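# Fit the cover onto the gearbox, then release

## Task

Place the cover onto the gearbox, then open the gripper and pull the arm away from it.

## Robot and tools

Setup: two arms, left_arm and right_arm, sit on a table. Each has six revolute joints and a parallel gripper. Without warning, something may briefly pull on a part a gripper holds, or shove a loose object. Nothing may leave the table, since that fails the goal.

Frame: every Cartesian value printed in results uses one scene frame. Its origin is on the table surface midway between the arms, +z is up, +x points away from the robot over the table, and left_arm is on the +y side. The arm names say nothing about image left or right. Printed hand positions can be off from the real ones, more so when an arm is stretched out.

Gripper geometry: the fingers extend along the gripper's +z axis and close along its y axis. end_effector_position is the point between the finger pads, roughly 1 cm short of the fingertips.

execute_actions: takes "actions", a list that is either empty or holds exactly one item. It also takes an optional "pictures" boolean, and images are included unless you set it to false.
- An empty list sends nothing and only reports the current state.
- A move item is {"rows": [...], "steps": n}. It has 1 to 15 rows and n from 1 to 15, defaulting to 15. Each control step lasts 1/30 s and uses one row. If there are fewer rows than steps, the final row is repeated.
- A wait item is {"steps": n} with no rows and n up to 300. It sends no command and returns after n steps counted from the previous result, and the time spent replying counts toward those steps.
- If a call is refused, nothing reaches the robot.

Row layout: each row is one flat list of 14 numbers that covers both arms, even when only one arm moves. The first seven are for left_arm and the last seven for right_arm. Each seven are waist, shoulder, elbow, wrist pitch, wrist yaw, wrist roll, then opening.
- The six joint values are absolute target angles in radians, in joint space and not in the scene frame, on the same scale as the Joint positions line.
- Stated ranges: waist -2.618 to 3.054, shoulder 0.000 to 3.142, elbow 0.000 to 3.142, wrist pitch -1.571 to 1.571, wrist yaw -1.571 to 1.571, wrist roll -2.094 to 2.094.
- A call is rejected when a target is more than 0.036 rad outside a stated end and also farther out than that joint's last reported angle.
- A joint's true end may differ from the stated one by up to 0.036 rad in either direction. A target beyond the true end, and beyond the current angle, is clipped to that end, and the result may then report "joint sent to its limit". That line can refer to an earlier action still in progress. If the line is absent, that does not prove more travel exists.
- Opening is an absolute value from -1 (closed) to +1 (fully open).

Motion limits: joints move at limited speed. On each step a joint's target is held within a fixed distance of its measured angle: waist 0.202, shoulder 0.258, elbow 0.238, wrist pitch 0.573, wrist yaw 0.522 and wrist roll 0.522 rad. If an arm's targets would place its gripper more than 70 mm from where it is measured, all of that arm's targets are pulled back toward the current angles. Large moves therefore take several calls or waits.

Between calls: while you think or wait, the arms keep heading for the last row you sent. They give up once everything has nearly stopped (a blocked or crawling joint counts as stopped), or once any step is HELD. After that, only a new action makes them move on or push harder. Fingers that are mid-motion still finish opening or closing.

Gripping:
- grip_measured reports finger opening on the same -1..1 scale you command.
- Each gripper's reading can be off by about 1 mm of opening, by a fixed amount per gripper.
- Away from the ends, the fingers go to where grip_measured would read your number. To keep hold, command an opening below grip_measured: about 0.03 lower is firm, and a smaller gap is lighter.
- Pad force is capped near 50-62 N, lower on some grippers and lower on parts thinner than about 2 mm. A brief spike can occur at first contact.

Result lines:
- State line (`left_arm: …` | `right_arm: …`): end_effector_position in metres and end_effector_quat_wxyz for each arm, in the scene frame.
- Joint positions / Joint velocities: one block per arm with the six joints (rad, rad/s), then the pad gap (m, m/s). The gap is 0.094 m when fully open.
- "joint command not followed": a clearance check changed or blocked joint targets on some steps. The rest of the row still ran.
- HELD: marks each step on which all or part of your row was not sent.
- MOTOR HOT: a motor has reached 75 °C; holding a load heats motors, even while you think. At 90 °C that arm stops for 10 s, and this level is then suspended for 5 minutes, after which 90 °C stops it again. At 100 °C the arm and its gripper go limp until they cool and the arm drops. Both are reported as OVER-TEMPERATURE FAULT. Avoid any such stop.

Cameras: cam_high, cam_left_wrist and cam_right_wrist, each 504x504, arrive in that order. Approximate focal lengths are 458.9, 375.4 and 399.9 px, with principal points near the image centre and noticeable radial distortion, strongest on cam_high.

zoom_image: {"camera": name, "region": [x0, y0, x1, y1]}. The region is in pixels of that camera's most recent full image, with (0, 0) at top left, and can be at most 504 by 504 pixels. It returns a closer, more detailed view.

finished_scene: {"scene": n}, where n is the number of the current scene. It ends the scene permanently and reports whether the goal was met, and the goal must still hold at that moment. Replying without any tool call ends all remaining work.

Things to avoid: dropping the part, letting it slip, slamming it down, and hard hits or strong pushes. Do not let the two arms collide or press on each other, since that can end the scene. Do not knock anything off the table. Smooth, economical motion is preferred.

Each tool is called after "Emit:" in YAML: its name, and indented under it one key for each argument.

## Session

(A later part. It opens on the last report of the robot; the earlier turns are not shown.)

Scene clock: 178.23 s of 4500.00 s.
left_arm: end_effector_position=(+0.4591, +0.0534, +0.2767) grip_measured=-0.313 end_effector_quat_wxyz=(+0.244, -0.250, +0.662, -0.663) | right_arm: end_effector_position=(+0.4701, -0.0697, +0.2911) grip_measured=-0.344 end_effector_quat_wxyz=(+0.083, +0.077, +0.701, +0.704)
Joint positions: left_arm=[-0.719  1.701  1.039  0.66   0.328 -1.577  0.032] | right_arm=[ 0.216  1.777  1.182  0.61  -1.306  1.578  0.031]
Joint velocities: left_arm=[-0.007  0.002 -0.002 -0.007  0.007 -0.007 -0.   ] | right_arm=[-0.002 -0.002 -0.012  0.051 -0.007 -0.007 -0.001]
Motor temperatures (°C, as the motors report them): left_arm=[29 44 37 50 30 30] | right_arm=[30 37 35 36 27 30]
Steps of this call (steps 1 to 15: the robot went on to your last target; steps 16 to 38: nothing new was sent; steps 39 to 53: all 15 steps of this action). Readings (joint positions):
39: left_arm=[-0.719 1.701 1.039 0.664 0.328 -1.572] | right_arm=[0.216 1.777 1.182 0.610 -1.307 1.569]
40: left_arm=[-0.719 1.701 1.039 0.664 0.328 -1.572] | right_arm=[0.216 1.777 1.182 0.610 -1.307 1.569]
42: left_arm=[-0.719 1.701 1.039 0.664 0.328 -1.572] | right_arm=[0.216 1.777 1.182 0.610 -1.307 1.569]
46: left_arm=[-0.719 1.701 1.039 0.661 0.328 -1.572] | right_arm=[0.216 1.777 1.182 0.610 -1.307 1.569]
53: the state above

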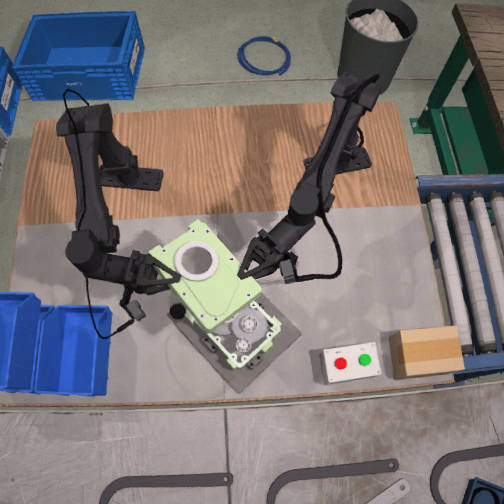

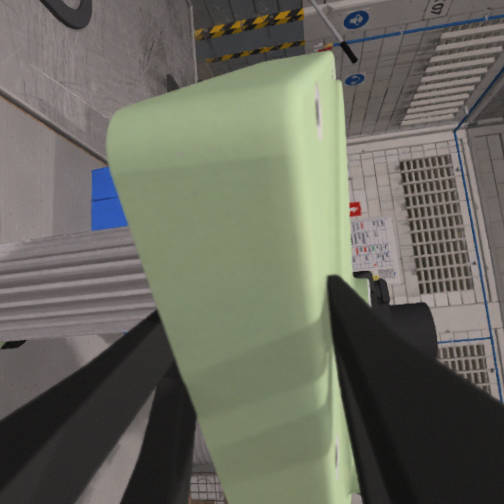

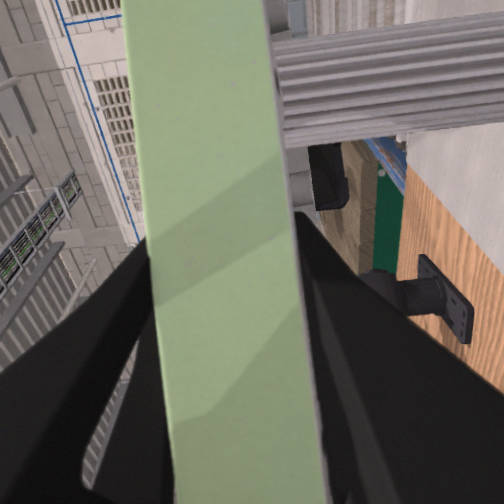

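Emit:
execute_actions:
  actions:
    - {"rows":[[-0.72,1.69,1.055,0.68,0.328,-1.575,-0.4,0.218,1.755,1.2,0.61,-1.308,1.575,-0.4],[-0.72,1.68,1.07,0.7,0.328,-1.575,-0.4,0.218,1.748,1.215,0.62,-1.308,1.575,-0.4],[-0.72,1.67,1.083,0.71,0.328,-1.575,-0.4,0.218,1.74,1.23,0.62,-1.308,1.575,-0.4],[-0.72,1.66,1.096,0.71,0.328,-1.575,-0.4,0.218,1.733,1.243,0.61,-1.308,1.575,-0.4],[-0.72,1.65,1.109,0.7,0.328,-1.575,-0.4,0.218,1.725,1.256,0.6,-1.308,1.575,-0.4],[-0.72,1.64,1.122,0.685,0.328,-1.575,-0.4,0.218,1.717,1.269,0.587,-1.308,1.575,-0.4],[-0.72,1.63,1.135,0.67,0.328,-1.575,-0.4,0.218,1.71,1.282,0.573,-1.308,1.575,-0.4],[-0.72,1.62,1.148,0.653,0.328,-1.575,-0.4,0.218,1.702,1.295,0.56,-1.308,1.575,-0.4],[-0.72,1.61,1.161,0.635,0.328,-1.575,-0.4,0.218,1.695,1.308,0.545,-1.308,1.575,-0.4],[-0.72,1.6,1.174,0.617,0.328,-1.575,-0.4,0.218,1.687,1.32,0.53,-1.308,1.575,-0.4]],"steps":15}
  pictures: false

Emit:
execute_actions:
  actions:
    - {"steps":12}

Scene clock: 180.33 s of 4500.00 s.
left_arm: end_effector_position=(+0.4585, +0.0540, +0.3074) grip_measured=-0.313 end_effector_quat_wxyz=(+0.242, -0.253, +0.659, -0.666) | right_arm: end_effector_position=(+0.4695, -0.0700, +0.3227) grip_measured=-0.351 end_effector_quat_wxyz=(+0.084, +0.077, +0.701, +0.704)
Joint positions: left_arm=[-0.719  1.657  1.114  0.546  0.327 -1.591  0.032] | right_arm=[ 0.216  1.74   1.264  0.499 -1.304  1.584  0.03 ]
Joint velocities: left_arm=[-0.017 -0.125  0.081 -0.022  0.066  0.037  0.   ] | right_arm=[ 0.007 -0.139  0.095 -0.037 -0.022  0.051 -0.001]
Motor temperatures (°C, as the motors report them): left_arm=[29 44 37 50 29 30] | right_arm=[30 37 35 36 27 30]
Steps of this call (steps 1 to 15: the robot went on to your last target; steps 16 to 48: nothing new was sent; steps 49 to 63: all 15 steps of this action). Readings (joint positions):
49: left_arm=[-0.719 1.701 1.039 0.660 0.328 -1.578] | right_arm=[0.216 1.777 1.182 0.610 -1.305 1.578]
50: left_arm=[-0.719 1.701 1.039 0.660 0.328 -1.578] | right_arm=[0.216 1.777 1.182 0.611 -1.305 1.580]
52: left_arm=[-0.719 1.701 1.040 0.661 0.328 -1.580] | right_arm=[0.216 1.775 1.184 0.609 -1.305 1.580]
56: left_arm=[-0.719 1.695 1.065 0.616 0.323 -1.589] | right_arm=[0.216 1.775 1.211 0.560 -1.304 1.580]
63: the state above

Scene clock: 180.73 s of 4500.00 s.
left_arm: end_effector_position=(+0.4569, +0.0540, +0.3108) grip_measured=-0.313 end_effector_quat_wxyz=(+0.241, -0.251, +0.660, -0.666) | right_arm: end_effector_position=(+0.4677, -0.0698, +0.3265) grip_measured=-0.351 end_effector_quat_wxyz=(+0.083, +0.078, +0.701, +0.704)
Joint positions: left_arm=[-0.719  1.649  1.12   0.534  0.332 -1.589  0.032] | right_arm=[ 0.216  1.73   1.269  0.484 -1.304  1.585  0.03 ]
Joint velocities: left_arm=[ 0.027 -0.002 -0.007 -0.081  0.066 -0.095 -0.   ] | right_arm=[-0.002 -0.017 -0.007 -0.051 -0.022 -0.022  0.   ]
Motor temperatures (°C, as the motors report them): left_arm=[29 44 38 50 29 30] | right_arm=[30 37 35 36 27 30]
Steps of this call (steps 1 to 12: the robot went on to your last target). Readings (joint positions):
1: left_arm=[-0.719 1.653 1.117 0.545 0.329 -1.588] | right_arm=[0.216 1.735 1.267 0.499 -1.304 1.585]
2: left_arm=[-0.719 1.651 1.118 0.544 0.330 -1.586] | right_arm=[0.216 1.732 1.268 0.499 -1.304 1.585]
4: left_arm=[-0.719 1.649 1.120 0.542 0.332 -1.585] | right_arm=[0.216 1.730 1.269 0.498 -1.304 1.585]
8: left_arm=[-0.719 1.649 1.120 0.534 0.332 -1.588] | right_arm=[0.216 1.730 1.269 0.486 -1.304 1.585]
12: the state above

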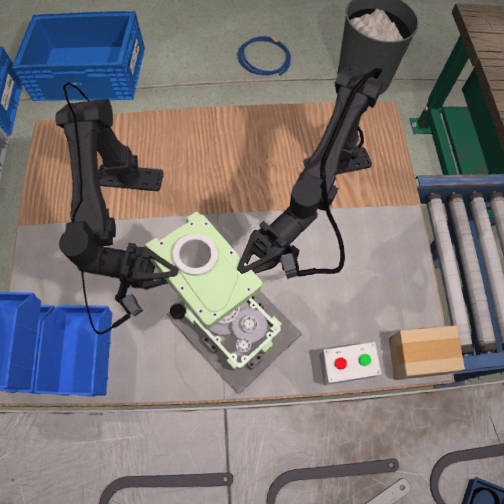

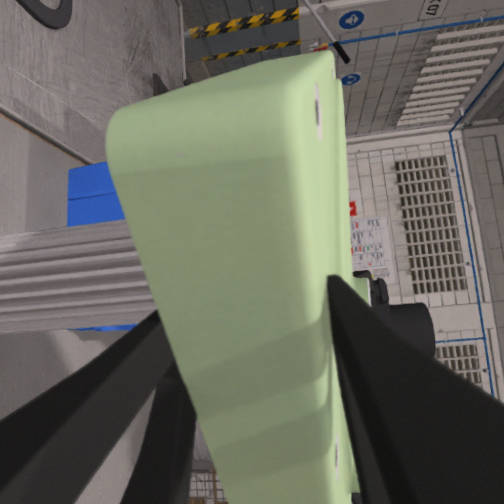

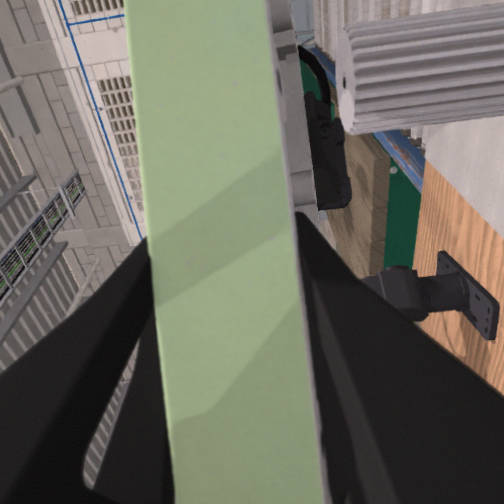

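Emit:
execute_actions:
  actions:
    - {"rows":[[-0.705,1.607,1.182,0.616,0.342,-1.575,-0.4,0.226,1.7,1.338,0.526,-1.3,1.575,-0.4],[-0.693,1.613,1.191,0.615,0.354,-1.575,-0.4,0.233,1.714,1.356,0.522,-1.294,1.575,-0.4],[-0.681,1.62,1.199,0.614,0.366,-1.575,-0.4,0.24,1.727,1.374,0.518,-1.287,1.575,-0.4],[-0.669,1.627,1.208,0.612,0.377,-1.575,-0.4,0.247,1.741,1.392,0.514,-1.281,1.575,-0.4],[-0.657,1.633,1.216,0.611,0.389,-1.575,-0.4,0.254,1.754,1.41,0.51,-1.274,1.575,-0.4],[-0.645,1.64,1.224,0.61,0.4,-1.575,-0.4,0.261,1.768,1.429,0.506,-1.268,1.575,-0.4],[-0.633,1.647,1.233,0.609,0.412,-1.575,-0.4,0.268,1.781,1.448,0.502,-1.261,1.575,-0.4],[-0.621,1.653,1.241,0.608,0.424,-1.575,-0.4,0.275,1.795,1.467,0.498,-1.255,1.575,-0.4],[-0.609,1.66,1.25,0.607,0.435,-1.575,-0.4,0.281,1.808,1.486,0.494,-1.248,1.575,-0.4],[-0.597,1.667,1.258,0.606,0.447,-1.575,-0.4,0.288,1.822,1.505,0.49,-1.242,1.575,-0.4],[-0.586,1.673,1.266,0.604,0.459,-1.575,-0.4,0.294,1.835,1.524,0.486,-1.235,1.575,-0.4],[-0.574,1.68,1.275,0.603,0.47,-1.575,-0.4,0.3,1.849,1.543,0.482,-1.229,1.575,-0.4],[-0.563,1.687,1.283,0.602,0.482,-1.575,-0.4,0.306,1.862,1.562,0.478,-1.222,1.575,-0.4],[-0.551,1.693,1.292,0.601,0.493,-1.575,-0.4,0.312,1.876,1.581,0.474,-1.216,1.575,-0.4],[-0.54,1.7,1.3,0.6,0.505,-1.575,-0.4,0.318,1.89,1.6,0.47,-1.205,1.575,-0.4]],"steps":15}
  pictures: false

Emit:
execute_actions:
  actions:
    - {"steps":20}

Emit:
zoom_image:
  camera: "cam_high"
  region: [130,200,340,410]

Scene clock: 183.97 s of 4500.00 s.
left_arm: end_effector_position=(+0.4981, +0.0923, +0.3244) grip_measured=-0.313 end_effector_quat_wxyz=(+0.253, -0.244, +0.655, -0.669) | right_arm: end_effector_position=(+0.5082, -0.0313, +0.3407) grip_measured=-0.352 end_effector_quat_wxyz=(+0.091, +0.064, +0.698, +0.708)
Joint positions: left_arm=[-0.577  1.713  1.227  0.513  0.466 -1.579  0.032] | right_arm=[ 0.303  1.892  1.51   0.435 -1.225  1.585  0.03 ]
Joint velocities: left_arm=[ 0.325  0.222  0.232 -0.037  0.315 -0.037  0.   ] | right_arm=[ 0.173  0.437  0.54  -0.125  0.11   0.037  0.   ]
Motor temperatures (°C, as the motors report them): left_arm=[29 45 39 51 29 30] | right_arm=[30 37 36 36 27 31]
Steps of this call (steps 1 to 30: the robot went on to your last target; steps 31 to 82: nothing new was sent; steps 83 to 97: all 15 steps of this action). Readings (joint positions):
83: left_arm=[-0.719 1.649 1.120 0.533 0.332 -1.590] | right_arm=[0.217 1.730 1.269 0.482 -1.304 1.585]
84: left_arm=[-0.717 1.649 1.121 0.531 0.333 -1.590] | right_arm=[0.218 1.731 1.272 0.478 -1.303 1.584]
86: left_arm=[-0.706 1.650 1.132 0.523 0.343 -1.591] | right_arm=[0.225 1.744 1.297 0.470 -1.300 1.584]
90: left_arm=[-0.660 1.665 1.168 0.519 0.383 -1.585] | right_arm=[0.254 1.791 1.378 0.460 -1.273 1.585]
97: the state above

Scene clock: 184.63 s of 4500.00 s.
left_arm: end_effector_position=(+0.5062, +0.1001, +0.3175) grip_measured=-0.313 end_effector_quat_wxyz=(+0.247, -0.251, +0.659, -0.665) | right_arm: end_effector_position=(+0.5161, -0.0232, +0.3338) grip_measured=-0.352 end_effector_quat_wxyz=(+0.085, +0.074, +0.699, +0.706)
Joint positions: left_arm=[-0.55   1.733  1.239  0.501  0.492 -1.583  0.032] | right_arm=[ 0.32   1.924  1.539  0.415 -1.203  1.585  0.03 ]
Joint velocities: left_arm=[-0.022 -0.017  0.002 -0.11  -0.066 -0.022 -0.001] | right_arm=[ 0.017  0.002 -0.002 -0.037 -0.066 -0.051  0.   ]
Motor temperatures (°C, as the motors report them): left_arm=[29 45 39 51 29 30] | right_arm=[30 38 36 36 27 31]
Steps of this call (steps 1 to 20: the robot went on to your last target). Readings (joint positions):
1: left_arm=[-0.567 1.720 1.234 0.512 0.475 -1.579] | right_arm=[0.309 1.905 1.526 0.432 -1.219 1.585]
2: left_arm=[-0.560 1.726 1.237 0.511 0.481 -1.579] | right_arm=[0.314 1.914 1.535 0.430 -1.212 1.585]
4: left_arm=[-0.551 1.731 1.239 0.506 0.489 -1.579] | right_arm=[0.320 1.922 1.539 0.424 -1.203 1.585]
8: left_arm=[-0.550 1.733 1.239 0.501 0.492 -1.583] | right_arm=[0.320 1.924 1.539 0.415 -1.203 1.585]
20: the state above

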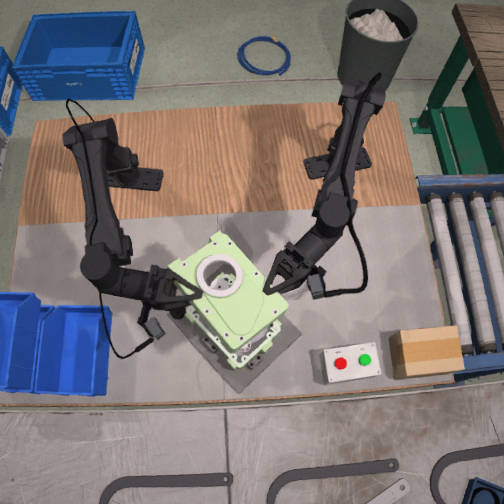

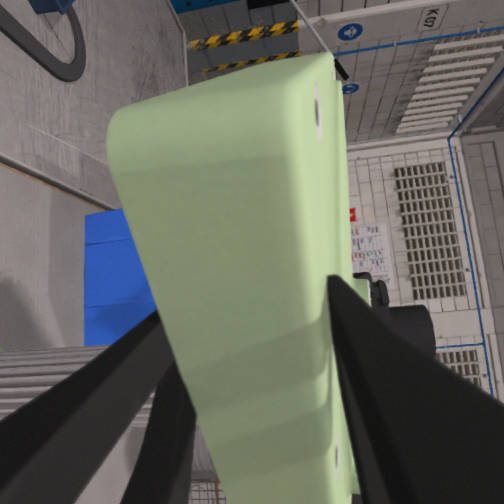

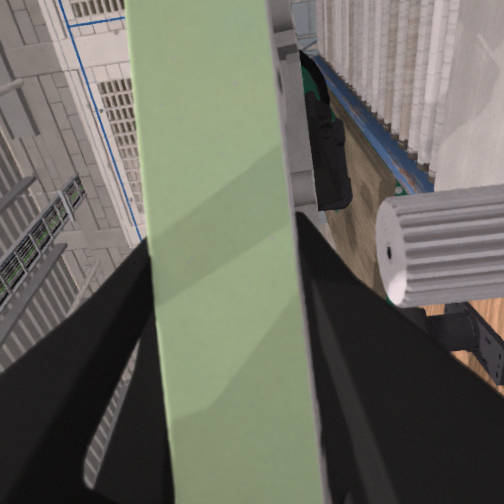

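Region (130, 200, 340, 410) of cam_high's 504x504 image, scaled by 2.400, with more detail than that image has.

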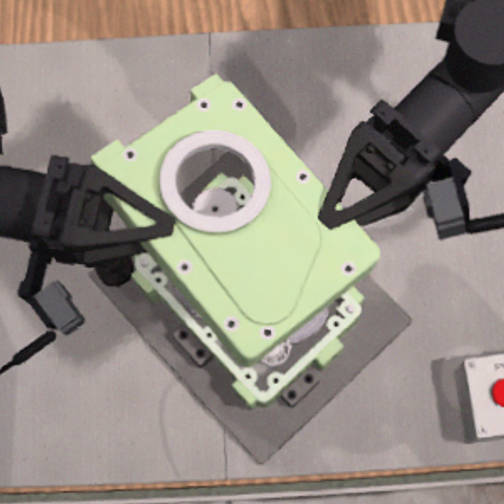

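Emit:
execute_actions:
  actions: []

Scene clock: 187.27 s of 4500.00 s.
left_arm: end_effector_position=(+0.5062, +0.1001, +0.3175) grip_measured=-0.313 end_effector_quat_wxyz=(+0.247, -0.251, +0.659, -0.665) | right_arm: end_effector_position=(+0.5161, -0.0232, +0.3338) grip_measured=-0.352 end_effector_quat_wxyz=(+0.085, +0.074, +0.699, +0.706)
Joint positions: left_arm=[-0.55   1.733  1.239  0.501  0.492 -1.583  0.032] | right_arm=[ 0.32   1.924  1.539  0.415 -1.203  1.585  0.03 ]
Joint velocities: left_arm=[ 0.002  0.017  0.002  0.066  0.051 -0.037 -0.001] | right_arm=[-0.002 -0.012 -0.002 -0.022  0.051 -0.037  0.   ]
Motor temperatures (°C, as the motors report them): left_arm=[29 45 40 52 29 30] | right_arm=[30 38 37 37 27 31]
Steps of this call (steps 1 to 15: the robot went on to your last target; steps 16 to 79: nothing new was sent). Readings (joint positions):
1: left_arm=[-0.550 1.733 1.239 0.501 0.492 -1.583] | right_arm=[0.320 1.924 1.539 0.415 -1.203 1.585]
2: left_arm=[-0.550 1.733 1.239 0.501 0.492 -1.583] | right_arm=[0.320 1.924 1.539 0.415 -1.203 1.585]
4: left_arm=[-0.550 1.733 1.239 0.501 0.492 -1.583] | right_arm=[0.320 1.924 1.539 0.415 -1.203 1.585]
8: left_arm=[-0.550 1.733 1.239 0.501 0.492 -1.583] | right_arm=[0.320 1.924 1.539 0.415 -1.203 1.585]
79: the state above
All arms were judged still, so your last target was given up. Only a new action makes them travel on or press farther. Fingers that are still opening or closing keep moving.

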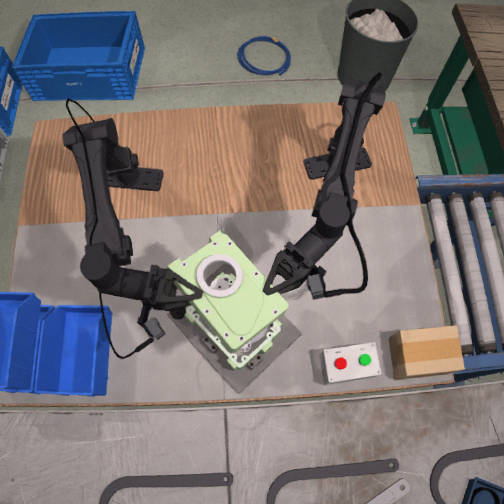

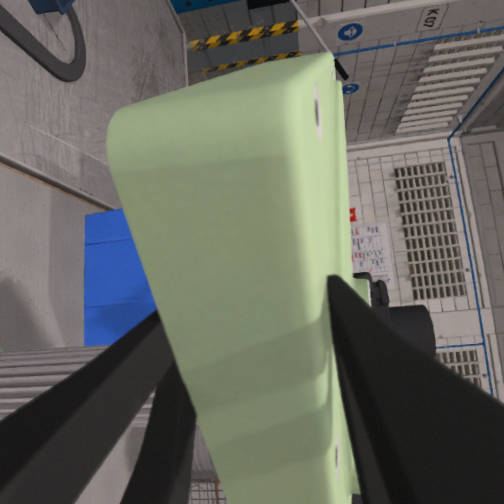

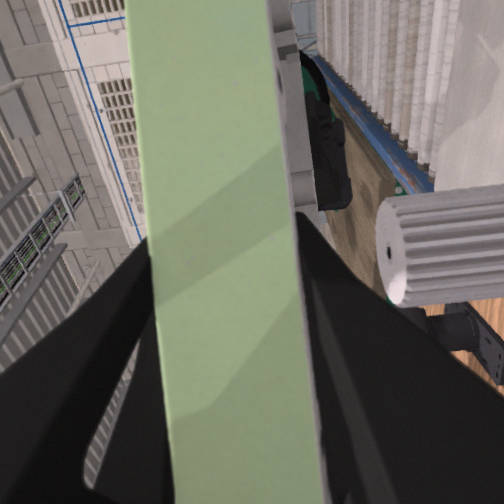

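Emit:
execute_actions:
  actions:
    - {"rows":[[-0.54,1.705,1.28,0.62,0.505,-1.575,-0.4,0.318,1.894,1.58,0.49,-1.205,1.575,-0.4],[-0.54,1.71,1.265,0.635,0.505,-1.575,-0.4,0.318,1.897,1.563,0.505,-1.205,1.575,-0.4],[-0.54,1.715,1.25,0.65,0.505,-1.575,-0.4,0.318,1.901,1.55,0.52,-1.205,1.575,-0.4],[-0.54,1.72,1.238,0.665,0.505,-1.575,-0.4,0.318,1.905,1.537,0.533,-1.205,1.575,-0.4],[-0.54,1.725,1.226,0.68,0.505,-1.575,-0.4,0.318,1.908,1.524,0.546,-1.205,1.575,-0.4],[-0.54,1.73,1.214,0.695,0.505,-1.575,-0.4,0.318,1.912,1.511,0.56,-1.205,1.575,-0.4],[-0.54,1.736,1.202,0.71,0.505,-1.575,-0.4,0.318,1.915,1.498,0.573,-1.205,1.575,-0.4],[-0.54,1.742,1.19,0.72,0.505,-1.575,-0.4,0.318,1.919,1.485,0.585,-1.205,1.575,-0.4]],"steps":15}

Emit:
zoom_image:
  camera: "cam_high"
  region: [130,200,340,410]

Scene clock: 190.00 s of 4500.00 s.
left_arm: end_effector_position=(+0.5097, +0.0999, +0.2836) grip_measured=-0.313 end_effector_quat_wxyz=(+0.237, -0.261, +0.664, -0.660) | right_arm: end_effector_position=(+0.5201, -0.0228, +0.3006) grip_measured=-0.353 end_effector_quat_wxyz=(+0.076, +0.085, +0.702, +0.703)
Joint positions: left_arm=[-0.547  1.777  1.176  0.582  0.494 -1.592  0.032] | right_arm=[ 0.32   1.959  1.47   0.487 -1.2    1.583  0.03 ]
Joint velocities: left_arm=[-0.007  0.071 -0.032 -0.022  0.051  0.022 -0.001] | right_arm=[-0.002  0.056 -0.027  0.022 -0.007  0.022 -0.001]
Motor temperatures (°C, as the motors report them): left_arm=[29 46 41 53 29 30] | right_arm=[30 39 37 37 27 31]
Steps of this call (steps 1 to 67: nothing new was sent; steps 68 to 82: all 15 steps of this action). Readings (joint positions):
68: left_arm=[-0.550 1.733 1.239 0.501 0.492 -1.583] | right_arm=[0.320 1.924 1.539 0.415 -1.203 1.585]
69: left_arm=[-0.550 1.733 1.239 0.501 0.492 -1.583] | right_arm=[0.320 1.924 1.539 0.416 -1.203 1.585]
71: left_arm=[-0.550 1.736 1.239 0.510 0.492 -1.583] | right_arm=[0.320 1.926 1.539 0.423 -1.203 1.585]
75: left_arm=[-0.550 1.746 1.208 0.563 0.494 -1.580] | right_arm=[0.320 1.927 1.507 0.468 -1.202 1.584]
82: the state above

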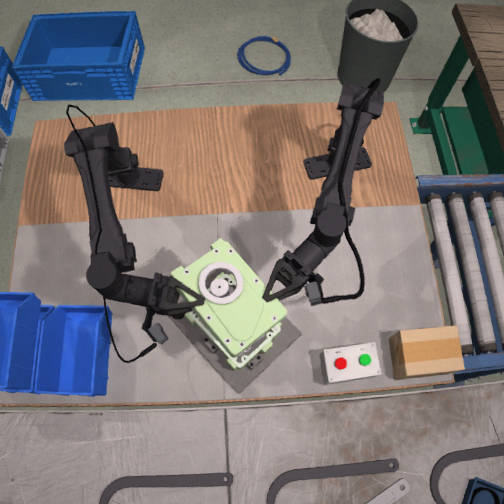

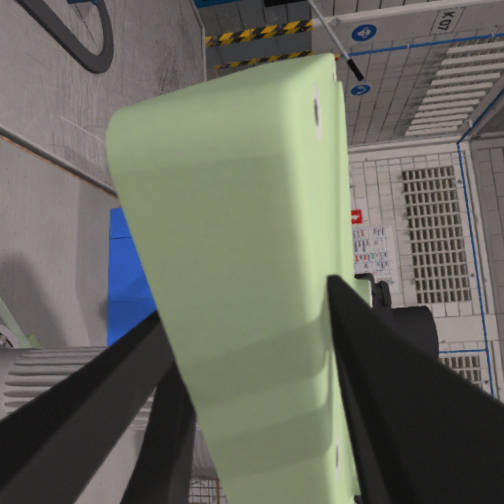

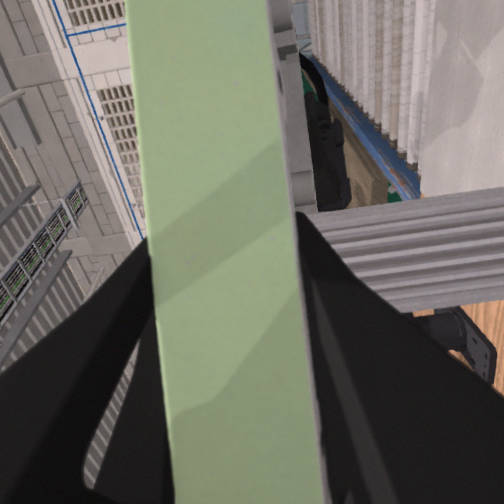

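Region (130, 200, 340, 410) of cam_high's 504x504 image, scaled by 2.400, with more detail than that image has.

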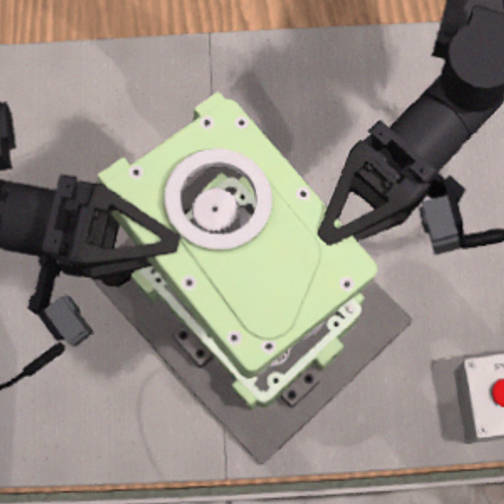

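Emit:
execute_actions:
  actions:
    - {"rows":[[-0.54,1.745,1.18,0.75,0.505,-1.575,-0.4,0.318,1.92,1.475,0.61,-1.205,1.575,-0.4],[-0.54,1.749,1.17,0.77,0.505,-1.575,-0.4,0.318,1.922,1.464,0.63,-1.205,1.575,-0.4],[-0.54,1.753,1.16,0.79,0.505,-1.575,-0.4,0.318,1.925,1.453,0.65,-1.205,1.575,-0.4],[-0.54,1.757,1.15,0.81,0.505,-1.575,-0.4,0.318,1.928,1.442,0.67,-1.205,1.575,-0.4],[-0.54,1.762,1.14,0.825,0.505,-1.575,-0.4,0.318,1.931,1.431,0.685,-1.205,1.575,-0.4],[-0.54,1.767,1.13,0.84,0.505,-1.575,-0.4,0.318,1.934,1.42,0.7,-1.205,1.575,-0.4],[-0.54,1.772,1.12,0.855,0.505,-1.575,-0.4,0.318,1.937,1.41,0.715,-1.205,1.575,-0.4],[-0.54,1.776,1.11,0.87,0.505,-1.575,-0.4,0.318,1.94,1.40,0.73,-1.205,1.575,-0.4],[-0.54,1.78,1.1,0.88,0.505,-1.575,-0.4,0.318,1.942,1.39,0.74,-1.205,1.575,-0.4]],"steps":15}

Emit:
zoom_image:
  camera: "cam_high"
  region: [130,200,340,410]

Scene clock: 191.63 s of 4500.00 s.
left_arm: end_effector_position=(+0.5053, +0.1000, +0.2587) grip_measured=-0.313 end_effector_quat_wxyz=(+0.242, -0.249, +0.660, -0.666) | right_arm: end_effector_position=(+0.5158, -0.0232, +0.2758) grip_measured=-0.353 end_effector_quat_wxyz=(+0.085, +0.073, +0.699, +0.706)
Joint positions: left_arm=[-0.547  1.814  1.089  0.732  0.503 -1.586  0.032] | right_arm=[ 0.32   1.979  1.377  0.634 -1.204  1.585  0.03 ]
Joint velocities: left_arm=[-0.007  0.042 -0.017 -0.037 -0.081 -0.022  0.001] | right_arm=[ 0.022  0.017 -0.022  0.007 -0.007 -0.007 -0.   ]
Motor temperatures (°C, as the motors report them): left_arm=[29 46 40 54 29 30] | right_arm=[30 39 37 37 27 31]
Steps of this call (steps 1 to 30: the robot went on to your last target; steps 31 to 34: nothing new was sent; steps 35 to 49: all 15 steps of this action). Readings (joint positions):
35: left_arm=[-0.547 1.779 1.175 0.593 0.494 -1.592] | right_arm=[0.320 1.961 1.469 0.502 -1.200 1.586]
36: left_arm=[-0.547 1.779 1.173 0.600 0.494 -1.591] | right_arm=[0.320 1.961 1.468 0.509 -1.200 1.586]
38: left_arm=[-0.547 1.779 1.159 0.627 0.494 -1.587] | right_arm=[0.320 1.961 1.457 0.537 -1.203 1.586]
42: left_arm=[-0.547 1.789 1.122 0.688 0.500 -1.582] | right_arm=[0.320 1.961 1.415 0.593 -1.204 1.586]
49: the state above

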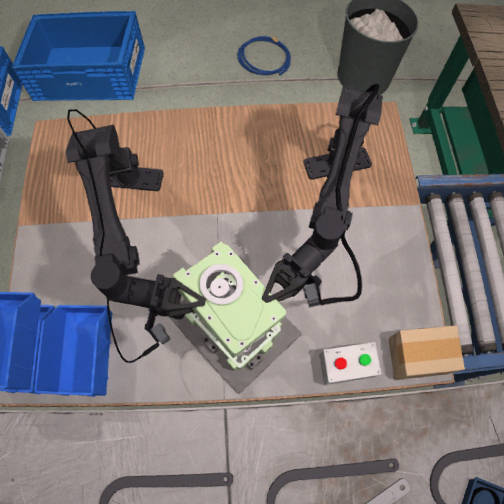

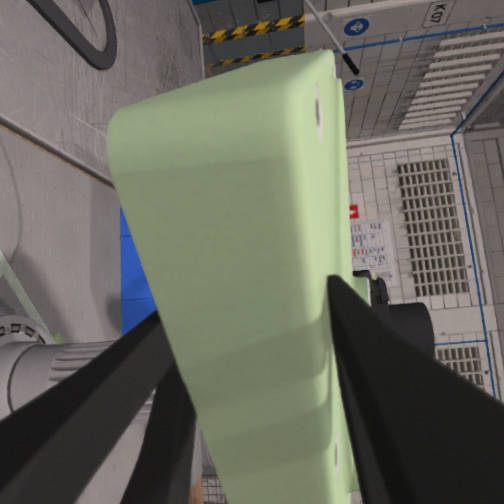

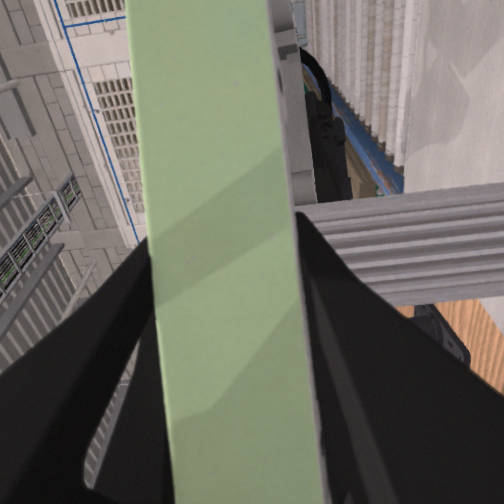

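Region (130, 200, 340, 410) of cam_high's 504x504 image, scaled by 2.400, with more detail than that image has.

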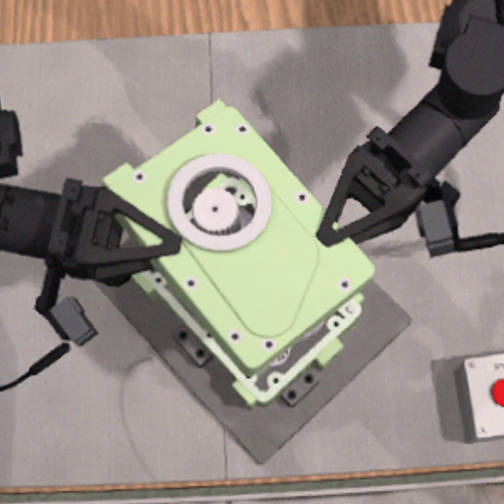

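Emit:
execute_actions:
  actions:
    - {"rows":[[-0.54,1.791,1.089,0.905,0.505,-1.575,-0.4,0.318,1.951,1.379,0.762,-1.205,1.575,-0.4],[-0.54,1.802,1.079,0.93,0.505,-1.575,-0.4,0.318,1.96,1.368,0.784,-1.205,1.575,-0.4],[-0.54,1.813,1.069,0.95,0.505,-1.575,-0.4,0.318,1.969,1.358,0.804,-1.205,1.575,-0.4],[-0.54,1.824,1.06,0.97,0.505,-1.575,-0.4,0.318,1.978,1.348,0.822,-1.205,1.575,-0.4],[-0.54,1.835,1.051,0.99,0.505,-1.575,-0.4,0.318,1.986,1.338,0.84,-1.205,1.575,-0.4],[-0.54,1.847,1.042,1.01,0.505,-1.575,-0.4,0.318,1.995,1.329,0.858,-1.205,1.575,-0.4],[-0.54,1.859,1.034,1.03,0.505,-1.575,-0.4,0.318,2.004,1.32,0.876,-1.205,1.575,-0.4],[-0.54,1.871,1.026,1.05,0.505,-1.575,-0.4,0.318,2.013,1.311,0.894,-1.205,1.575,-0.4],[-0.54,1.883,1.018,1.07,0.505,-1.575,-0.4,0.318,2.022,1.302,0.912,-1.205,1.575,-0.4],[-0.54,1.895,1.01,1.09,0.505,-1.575,-0.4,0.318,2.031,1.294,0.93,-1.205,1.575,-0.4],[-0.54,1.907,1.003,1.105,0.505,-1.575,-0.4,0.318,2.04,1.286,0.945,-1.205,1.575,-0.4],[-0.54,1.918,0.996,1.12,0.505,-1.575,-0.4,0.318,2.049,1.278,0.957,-1.205,1.575,-0.4]],"steps":15}

Emit:
execute_actions:
  actions:
    - {"steps":10}

Emit:
zoom_image:
  camera: "cam_high"
  region: [130,200,340,410]

Scene clock: 193.70 s of 4500.00 s.
left_arm: end_effector_position=(+0.5060, +0.1000, +0.1934) grip_measured=-0.313 end_effector_quat_wxyz=(+0.237, -0.256, +0.663, -0.662) | right_arm: end_effector_position=(+0.5170, -0.0232, +0.2101) grip_measured=-0.354 end_effector_quat_wxyz=(+0.079, +0.082, +0.701, +0.704)
Joint positions: left_arm=[-0.547  1.953  0.988  0.953  0.502 -1.59   0.032] | right_arm=[ 0.32   2.09   1.267  0.832 -1.201  1.583  0.03 ]
Joint velocities: left_arm=[ 0.012  0.188 -0.105  0.125 -0.007 -0.139  0.002] | right_arm=[ 0.012  0.203 -0.134  0.022  0.022  0.022  0.001]
Motor temperatures (°C, as the motors report them): left_arm=[29 46 40 55 29 30] | right_arm=[30 40 37 37 27 31]
Steps of this call (steps 1 to 30: the robot went on to your last target; steps 31 to 47: nothing new was sent; steps 48 to 62: all 15 steps of this action). Readings (joint positions):
48: left_arm=[-0.547 1.815 1.088 0.749 0.503 -1.582] | right_arm=[0.320 1.980 1.377 0.656 -1.204 1.586]
49: left_arm=[-0.547 1.816 1.085 0.758 0.503 -1.581] | right_arm=[0.320 1.980 1.375 0.663 -1.204 1.586]
51: left_arm=[-0.547 1.825 1.074 0.792 0.504 -1.578] | right_arm=[0.320 1.982 1.363 0.689 -1.204 1.586]
55: left_arm=[-0.547 1.863 1.041 0.867 0.505 -1.574] | right_arm=[0.320 2.009 1.329 0.755 -1.204 1.583]
62: the state above

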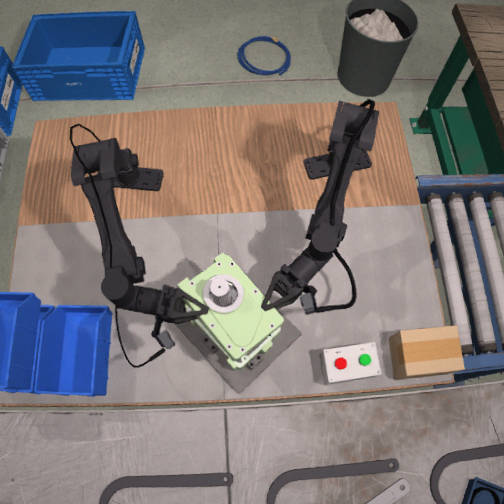

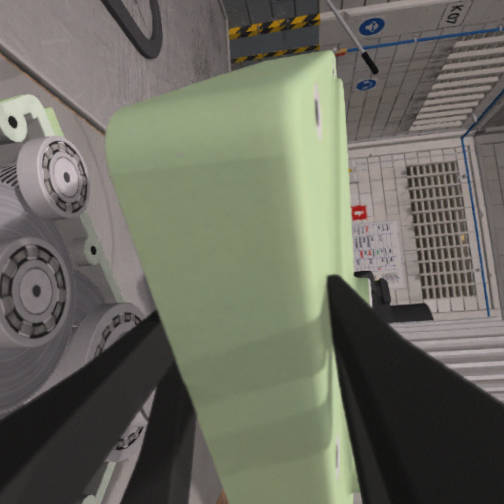

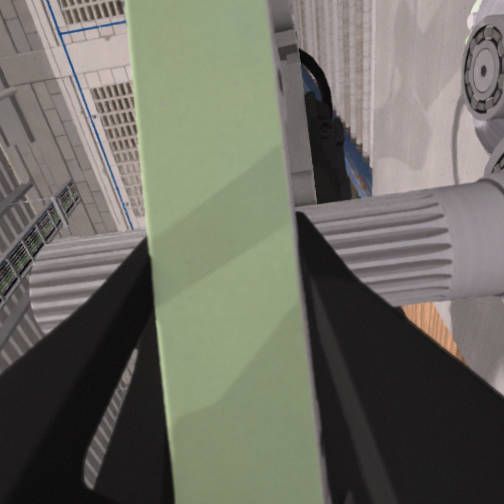

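Scene clock: 194.03 s of 4500.00 s.
left_arm: end_effector_position=(+0.5059, +0.1000, +0.1928) grip_measured=-0.313 end_effector_quat_wxyz=(+0.240, -0.252, +0.661, -0.665) | right_arm: end_effector_position=(+0.5169, -0.0232, +0.2087) grip_measured=-0.354 end_effector_quat_wxyz=(+0.084, +0.076, +0.699, +0.706)
Joint positions: left_arm=[-0.547  1.962  0.983  0.979  0.502 -1.589  0.032] | right_arm=[ 0.32   2.099  1.261  0.869 -1.202  1.59   0.03 ]
Joint velocities: left_arm=[-0.007  0.002 -0.007  0.022 -0.022  0.051  0.001] | right_arm=[ 0.002  0.002 -0.002  0.139  0.007  0.007  0.001]
Motor temperatures (°C, as the motors report them): left_arm=[29 46 40 55 29 30] | right_arm=[30 40 37 37 27 31]
Steps of this call (steps 1 to 10: the robot went on to your last target). Readings (joint positions):
1: left_arm=[-0.547 1.958 0.985 0.954 0.502 -1.593] | right_arm=[0.320 2.096 1.263 0.834 -1.201 1.584]
2: left_arm=[-0.547 1.961 0.983 0.954 0.502 -1.595] | right_arm=[0.320 2.099 1.262 0.835 -1.201 1.585]
4: left_arm=[-0.547 1.962 0.983 0.960 0.502 -1.597] | right_arm=[0.320 2.099 1.261 0.841 -1.201 1.587]
8: left_arm=[-0.547 1.962 0.983 0.977 0.502 -1.591] | right_arm=[0.320 2.099 1.261 0.866 -1.202 1.590]
10: the state above

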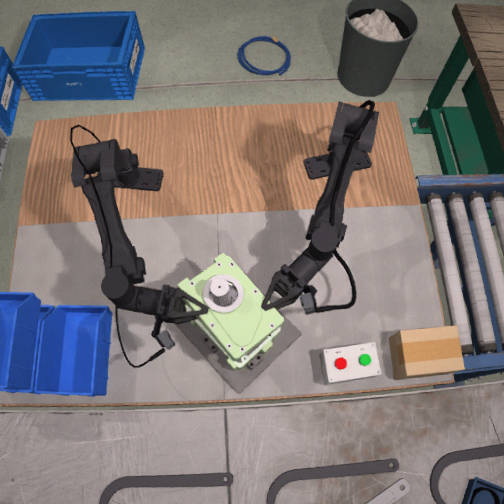

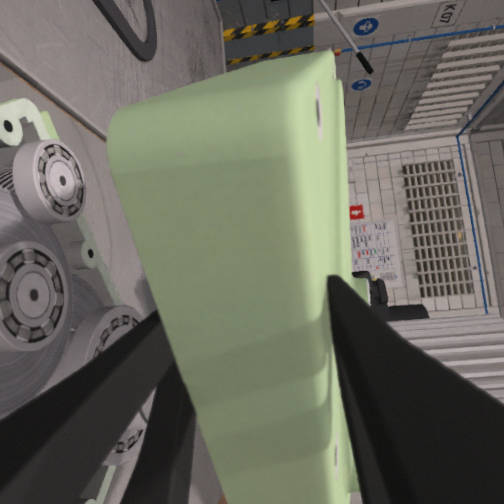

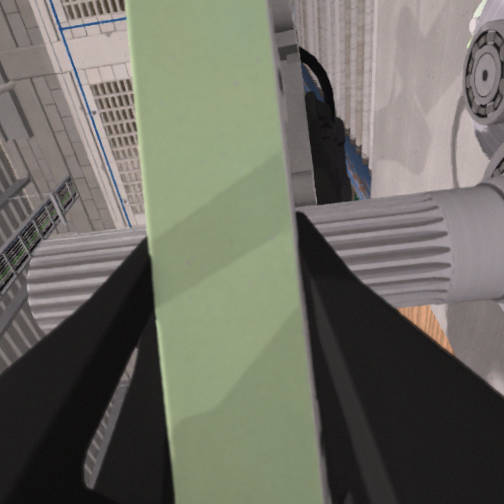

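Region (130, 200, 340, 410) of cam_high's 504x504 image, scaled by 2.400, with more detail than that image has.

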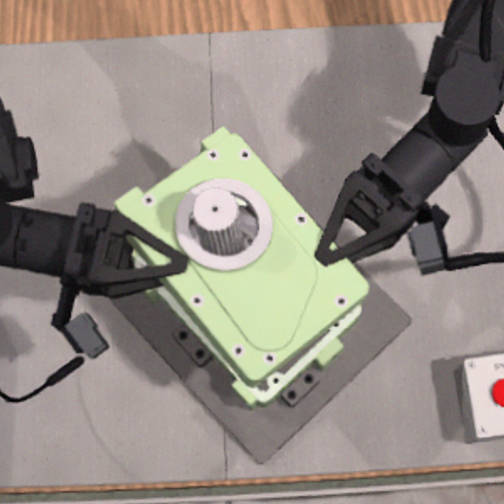

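Emit:
execute_actions:
  actions:
    - {"rows":[[-0.54,1.93,0.992,1.14,0.505,-1.575,-0.4,0.318,2.058,1.273,0.975,-1.205,1.575,-0.4],[-0.54,1.942,0.988,1.16,0.505,-1.575,-0.4,0.318,2.067,1.268,0.99,-1.205,1.575,-0.4],[-0.54,1.955,0.984,1.18,0.505,-1.575,-0.4,0.318,2.076,1.263,1.005,-1.205,1.575,-0.4],[-0.54,1.967,0.98,1.195,0.505,-1.575,-0.4,0.318,2.085,1.259,1.02,-1.205,1.575,-0.4],[-0.54,1.98,0.976,1.21,0.505,-1.575,-0.4,0.318,2.094,1.255,1.035,-1.205,1.575,-0.4],[-0.54,1.992,0.972,1.225,0.505,-1.575,-0.4,0.318,2.103,1.251,1.05,-1.205,1.575,-0.4],[-0.54,2.005,0.968,1.24,0.505,-1.575,-0.4,0.318,2.112,1.247,1.06,-1.205,1.575,-0.4],[-0.54,2.017,0.965,1.255,0.505,-1.575,-0.4,0.318,2.121,1.243,1.07,-1.205,1.575,-0.4],[-0.54,2.03,0.962,1.27,0.505,-1.575,-0.4,0.318,2.13,1.239,1.08,-1.205,1.575,-0.4],[-0.54,2.042,0.959,1.28,0.505,-1.575,-0.4,0.318,2.14,1.235,1.09,-1.205,1.575,-0.4]],"steps":15}
  pictures: false

Emit:
execute_actions:
  actions:
    - {"steps":10}

Emit:
zoom_image:
  camera: "cam_high"
  region: [160,240,310,390]

Scene clock: 196.70 s of 4500.00 s.
left_arm: end_effector_position=(+0.5068, +0.1003, +0.1561) grip_measured=-0.313 end_effector_quat_wxyz=(+0.243, -0.249, +0.659, -0.666) | right_arm: end_effector_position=(+0.5174, -0.0233, +0.1733) grip_measured=-0.356 end_effector_quat_wxyz=(+0.087, +0.074, +0.700, +0.705)
Joint positions: left_arm=[-0.546  2.077  0.952  1.132  0.503 -1.586  0.032] | right_arm=[ 0.32   2.181  1.226  0.984 -1.201  1.58   0.03 ]
Joint velocities: left_arm=[-0.007  0.12  -0.066 -0.022  0.007 -0.081 -0.   ] | right_arm=[ 0.007  0.125 -0.066 -0.007 -0.007 -0.037 -0.   ]
Motor temperatures (°C, as the motors report them): left_arm=[29 47 40 56 29 30] | right_arm=[30 40 36 38 27 31]
Steps of this call (steps 1 to 30: the robot went on to your last target; steps 31 to 65: nothing new was sent; steps 66 to 80: all 15 steps of this action). Readings (joint positions):
66: left_arm=[-0.547 1.962 0.983 0.984 0.502 -1.586] | right_arm=[0.320 2.099 1.261 0.877 -1.202 1.590]
67: left_arm=[-0.547 1.963 0.983 0.989 0.502 -1.585] | right_arm=[0.320 2.099 1.261 0.881 -1.202 1.590]
69: left_arm=[-0.547 1.973 0.983 1.014 0.502 -1.583] | right_arm=[0.320 2.100 1.261 0.895 -1.202 1.590]
73: left_arm=[-0.546 2.010 0.978 1.084 0.502 -1.575] | right_arm=[0.320 2.122 1.259 0.944 -1.203 1.585]
80: the state above

Scene clock: 197.03 s of 4500.00 s.
left_arm: end_effector_position=(+0.5066, +0.1002, +0.1571) grip_measured=-0.313 end_effector_quat_wxyz=(+0.245, -0.247, +0.657, -0.669) | right_arm: end_effector_position=(+0.5172, -0.0234, +0.1737) grip_measured=-0.356 end_effector_quat_wxyz=(+0.090, +0.071, +0.698, +0.707)
Joint positions: left_arm=[-0.546  2.08   0.951  1.146  0.503 -1.587  0.032] | right_arm=[ 0.32   2.185  1.224  1.003 -1.201  1.584  0.03 ]
Joint velocities: left_arm=[ 0.002 -0.012  0.007 -0.007 -0.051  0.007 -0.   ] | right_arm=[-0.007 -0.007  0.007 -0.037 -0.022  0.022 -0.001]
Motor temperatures (°C, as the motors report them): left_arm=[29 47 40 56 29 30] | right_arm=[30 41 36 38 27 31]
Steps of this call (steps 1 to 10: the robot went on to your last target). Readings (joint positions):
1: left_arm=[-0.546 2.079 0.951 1.132 0.503 -1.588] | right_arm=[0.320 2.184 1.225 0.984 -1.201 1.580]
2: left_arm=[-0.546 2.080 0.951 1.132 0.503 -1.589] | right_arm=[0.320 2.185 1.224 0.984 -1.201 1.581]
4: left_arm=[-0.546 2.080 0.951 1.138 0.503 -1.590] | right_arm=[0.320 2.185 1.224 0.991 -1.201 1.582]
8: left_arm=[-0.546 2.080 0.951 1.145 0.503 -1.587] | right_arm=[0.320 2.185 1.224 1.002 -1.201 1.583]
10: the state above

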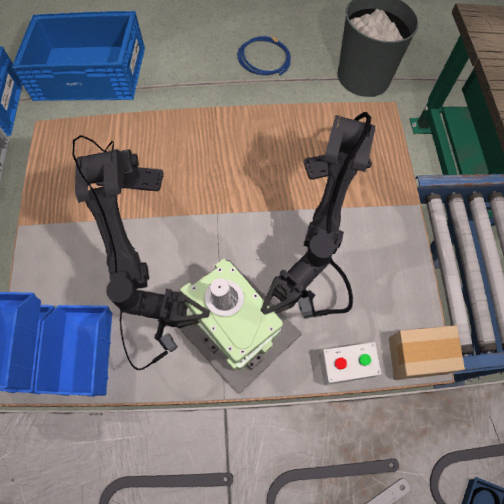

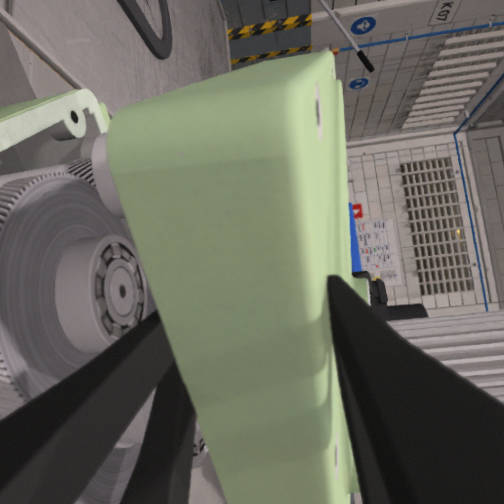

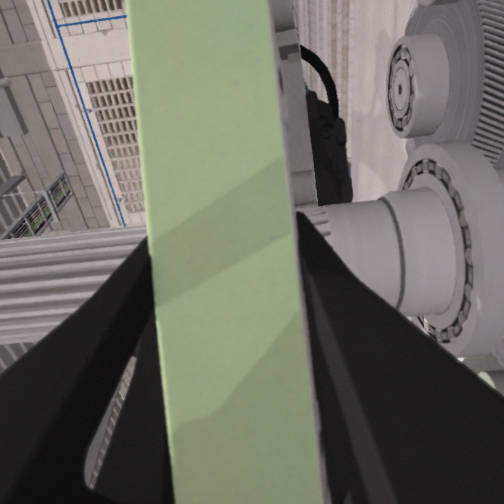

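Region (160, 240, 310, 390) of cam_high's 504x504 image, scaled by 3.360, with more detail than that image has.

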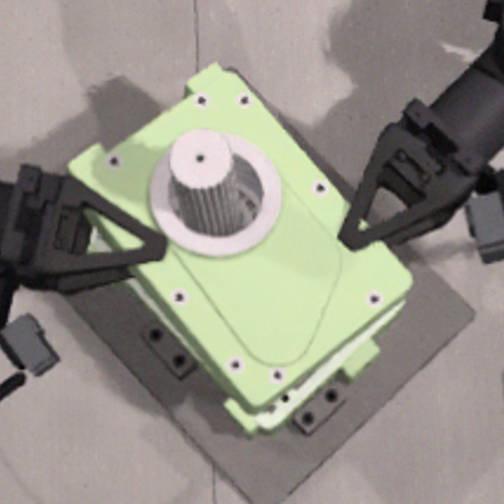

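Emit:
execute_actions:
  actions:
    - {"rows":[[-0.549,2.03,0.952,1.283,0.487,-1.575,-0.4,0.314,2.144,1.26,1.084,-1.219,1.575,-0.4],[-0.558,2.022,0.944,1.287,0.469,-1.575,-0.4,0.311,2.149,1.28,1.078,-1.233,1.575,-0.4],[-0.558,2.022,0.944,1.287,0.469,-1.575,-0.4,0.311,2.149,1.28,1.078,-1.233,1.575,-0.4],[-0.567,2.015,0.937,1.29,0.451,-1.575,-0.4,0.308,2.155,1.295,1.07,-1.247,1.575,-0.4],[-0.567,2.015,0.937,1.29,0.451,-1.575,-0.4,0.308,2.155,1.295,1.07,-1.247,1.575,-0.4],[-0.576,2.008,0.93,1.293,0.433,-1.575,-0.4,0.305,2.161,1.308,1.062,-1.261,1.575,-0.4],[-0.576,2.008,0.93,1.293,0.433,-1.575,-0.4,0.305,2.161,1.308,1.062,-1.261,1.575,-0.4],[-0.585,2.002,0.922,1.297,0.415,-1.575,-0.4,0.302,2.167,1.32,1.055,-1.275,1.575,-0.4]],"steps":15}
  pictures: false

Emit:
execute_actions:
  actions:
    - {"steps":10}

Emit:
zoom_image:
  camera: "cam_high"
  region: [160,240,310,390]

Scene clock: 199.73 s of 4500.00 s.
left_arm: end_effector_position=(+0.5016, +0.0974, +0.1640) grip_measured=-0.313 end_effector_quat_wxyz=(+0.266, -0.254, +0.647, -0.667) | right_arm: end_effector_position=(+0.5172, -0.0257, +0.1808) grip_measured=-0.356 end_effector_quat_wxyz=(+0.083, +0.047, +0.698, +0.709)
Joint positions: left_arm=[-0.576  2.055  0.92   1.171  0.431 -1.58   0.032] | right_arm=[ 0.308  2.195  1.266  0.995 -1.257  1.584  0.03 ]
Joint velocities: left_arm=[-0.007  0.027 -0.012 -0.066 -0.022  0.022  0.001] | right_arm=[-0.002 -0.002  0.007  0.037  0.007  0.081  0.   ]
Motor temperatures (°C, as the motors report them): left_arm=[29 48 39 57 29 30] | right_arm=[30 41 36 38 27 31]
Steps of this call (steps 1 to 30: the robot went on to your last target; steps 31 to 66: nothing new was sent; steps 67 to 81: all 15 steps of this action). Readings (joint positions):
67: left_arm=[-0.546 2.080 0.951 1.148 0.503 -1.586] | right_arm=[0.320 2.185 1.224 1.005 -1.202 1.584]
68: left_arm=[-0.547 2.080 0.950 1.148 0.502 -1.586] | right_arm=[0.320 2.185 1.224 1.005 -1.203 1.584]
70: left_arm=[-0.551 2.079 0.945 1.154 0.493 -1.586] | right_arm=[0.319 2.185 1.226 1.004 -1.207 1.584]
74: left_arm=[-0.563 2.065 0.928 1.162 0.460 -1.585] | right_arm=[0.315 2.192 1.248 0.997 -1.233 1.584]
81: the state above

Scene clock: 200.07 s of 4500.00 s.
left_arm: end_effector_position=(+0.5015, +0.0975, +0.1638) grip_measured=-0.313 end_effector_quat_wxyz=(+0.266, -0.254, +0.647, -0.667) | right_arm: end_effector_position=(+0.5172, -0.0257, +0.1807) grip_measured=-0.356 end_effector_quat_wxyz=(+0.082, +0.047, +0.698, +0.709)
Joint positions: left_arm=[-0.576  2.055  0.92   1.171  0.43  -1.58   0.032] | right_arm=[ 0.308  2.195  1.266  0.993 -1.257  1.584  0.03 ]
Joint velocities: left_arm=[-0.037  0.002  0.002  0.022  0.022 -0.007  0.   ] | right_arm=[ 0.022  0.007  0.012 -0.037 -0.125 -0.022 -0.001]
Motor temperatures (°C, as the motors report them): left_arm=[29 48 39 57 29 30] | right_arm=[30 41 36 38 27 31]
Steps of this call (steps 1 to 10: the robot went on to your last target). Readings (joint positions):
1: left_arm=[-0.576 2.055 0.920 1.171 0.431 -1.580] | right_arm=[0.308 2.195 1.266 0.994 -1.257 1.584]
2: left_arm=[-0.576 2.055 0.920 1.171 0.431 -1.580] | right_arm=[0.308 2.195 1.266 0.994 -1.257 1.584]
4: left_arm=[-0.576 2.055 0.920 1.171 0.430 -1.580] | right_arm=[0.308 2.195 1.266 0.993 -1.257 1.584]
8: left_arm=[-0.576 2.055 0.920 1.171 0.430 -1.580] | right_arm=[0.308 2.195 1.266 0.993 -1.257 1.584]
10: the state above

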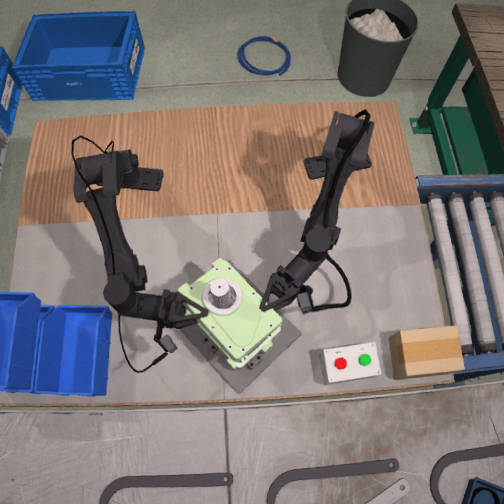

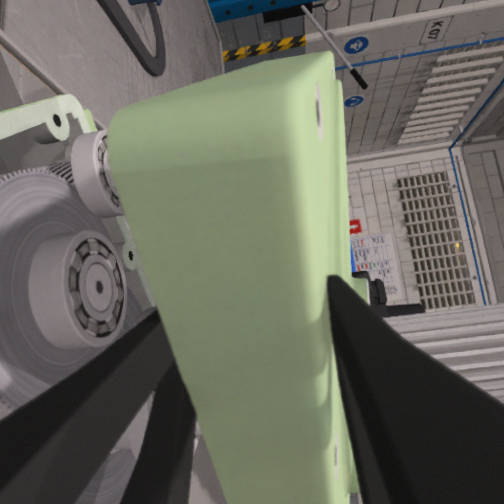

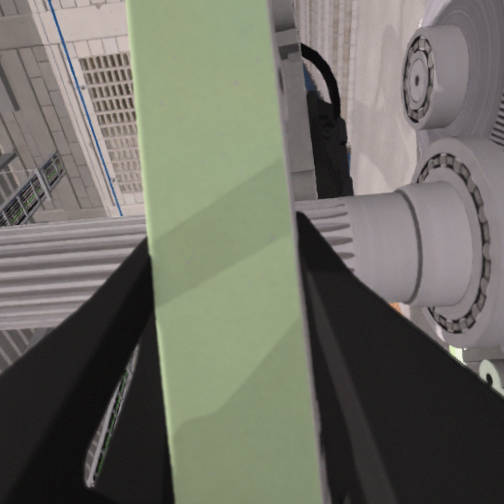

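Region (160, 240, 310, 390) of cam_high's 504x504 image, scaled by 3.360, with more detail than that image has.

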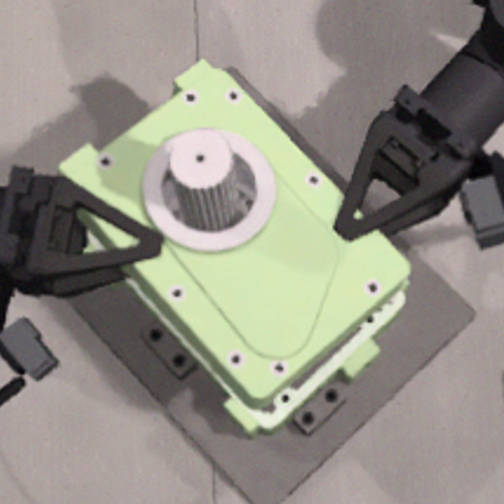

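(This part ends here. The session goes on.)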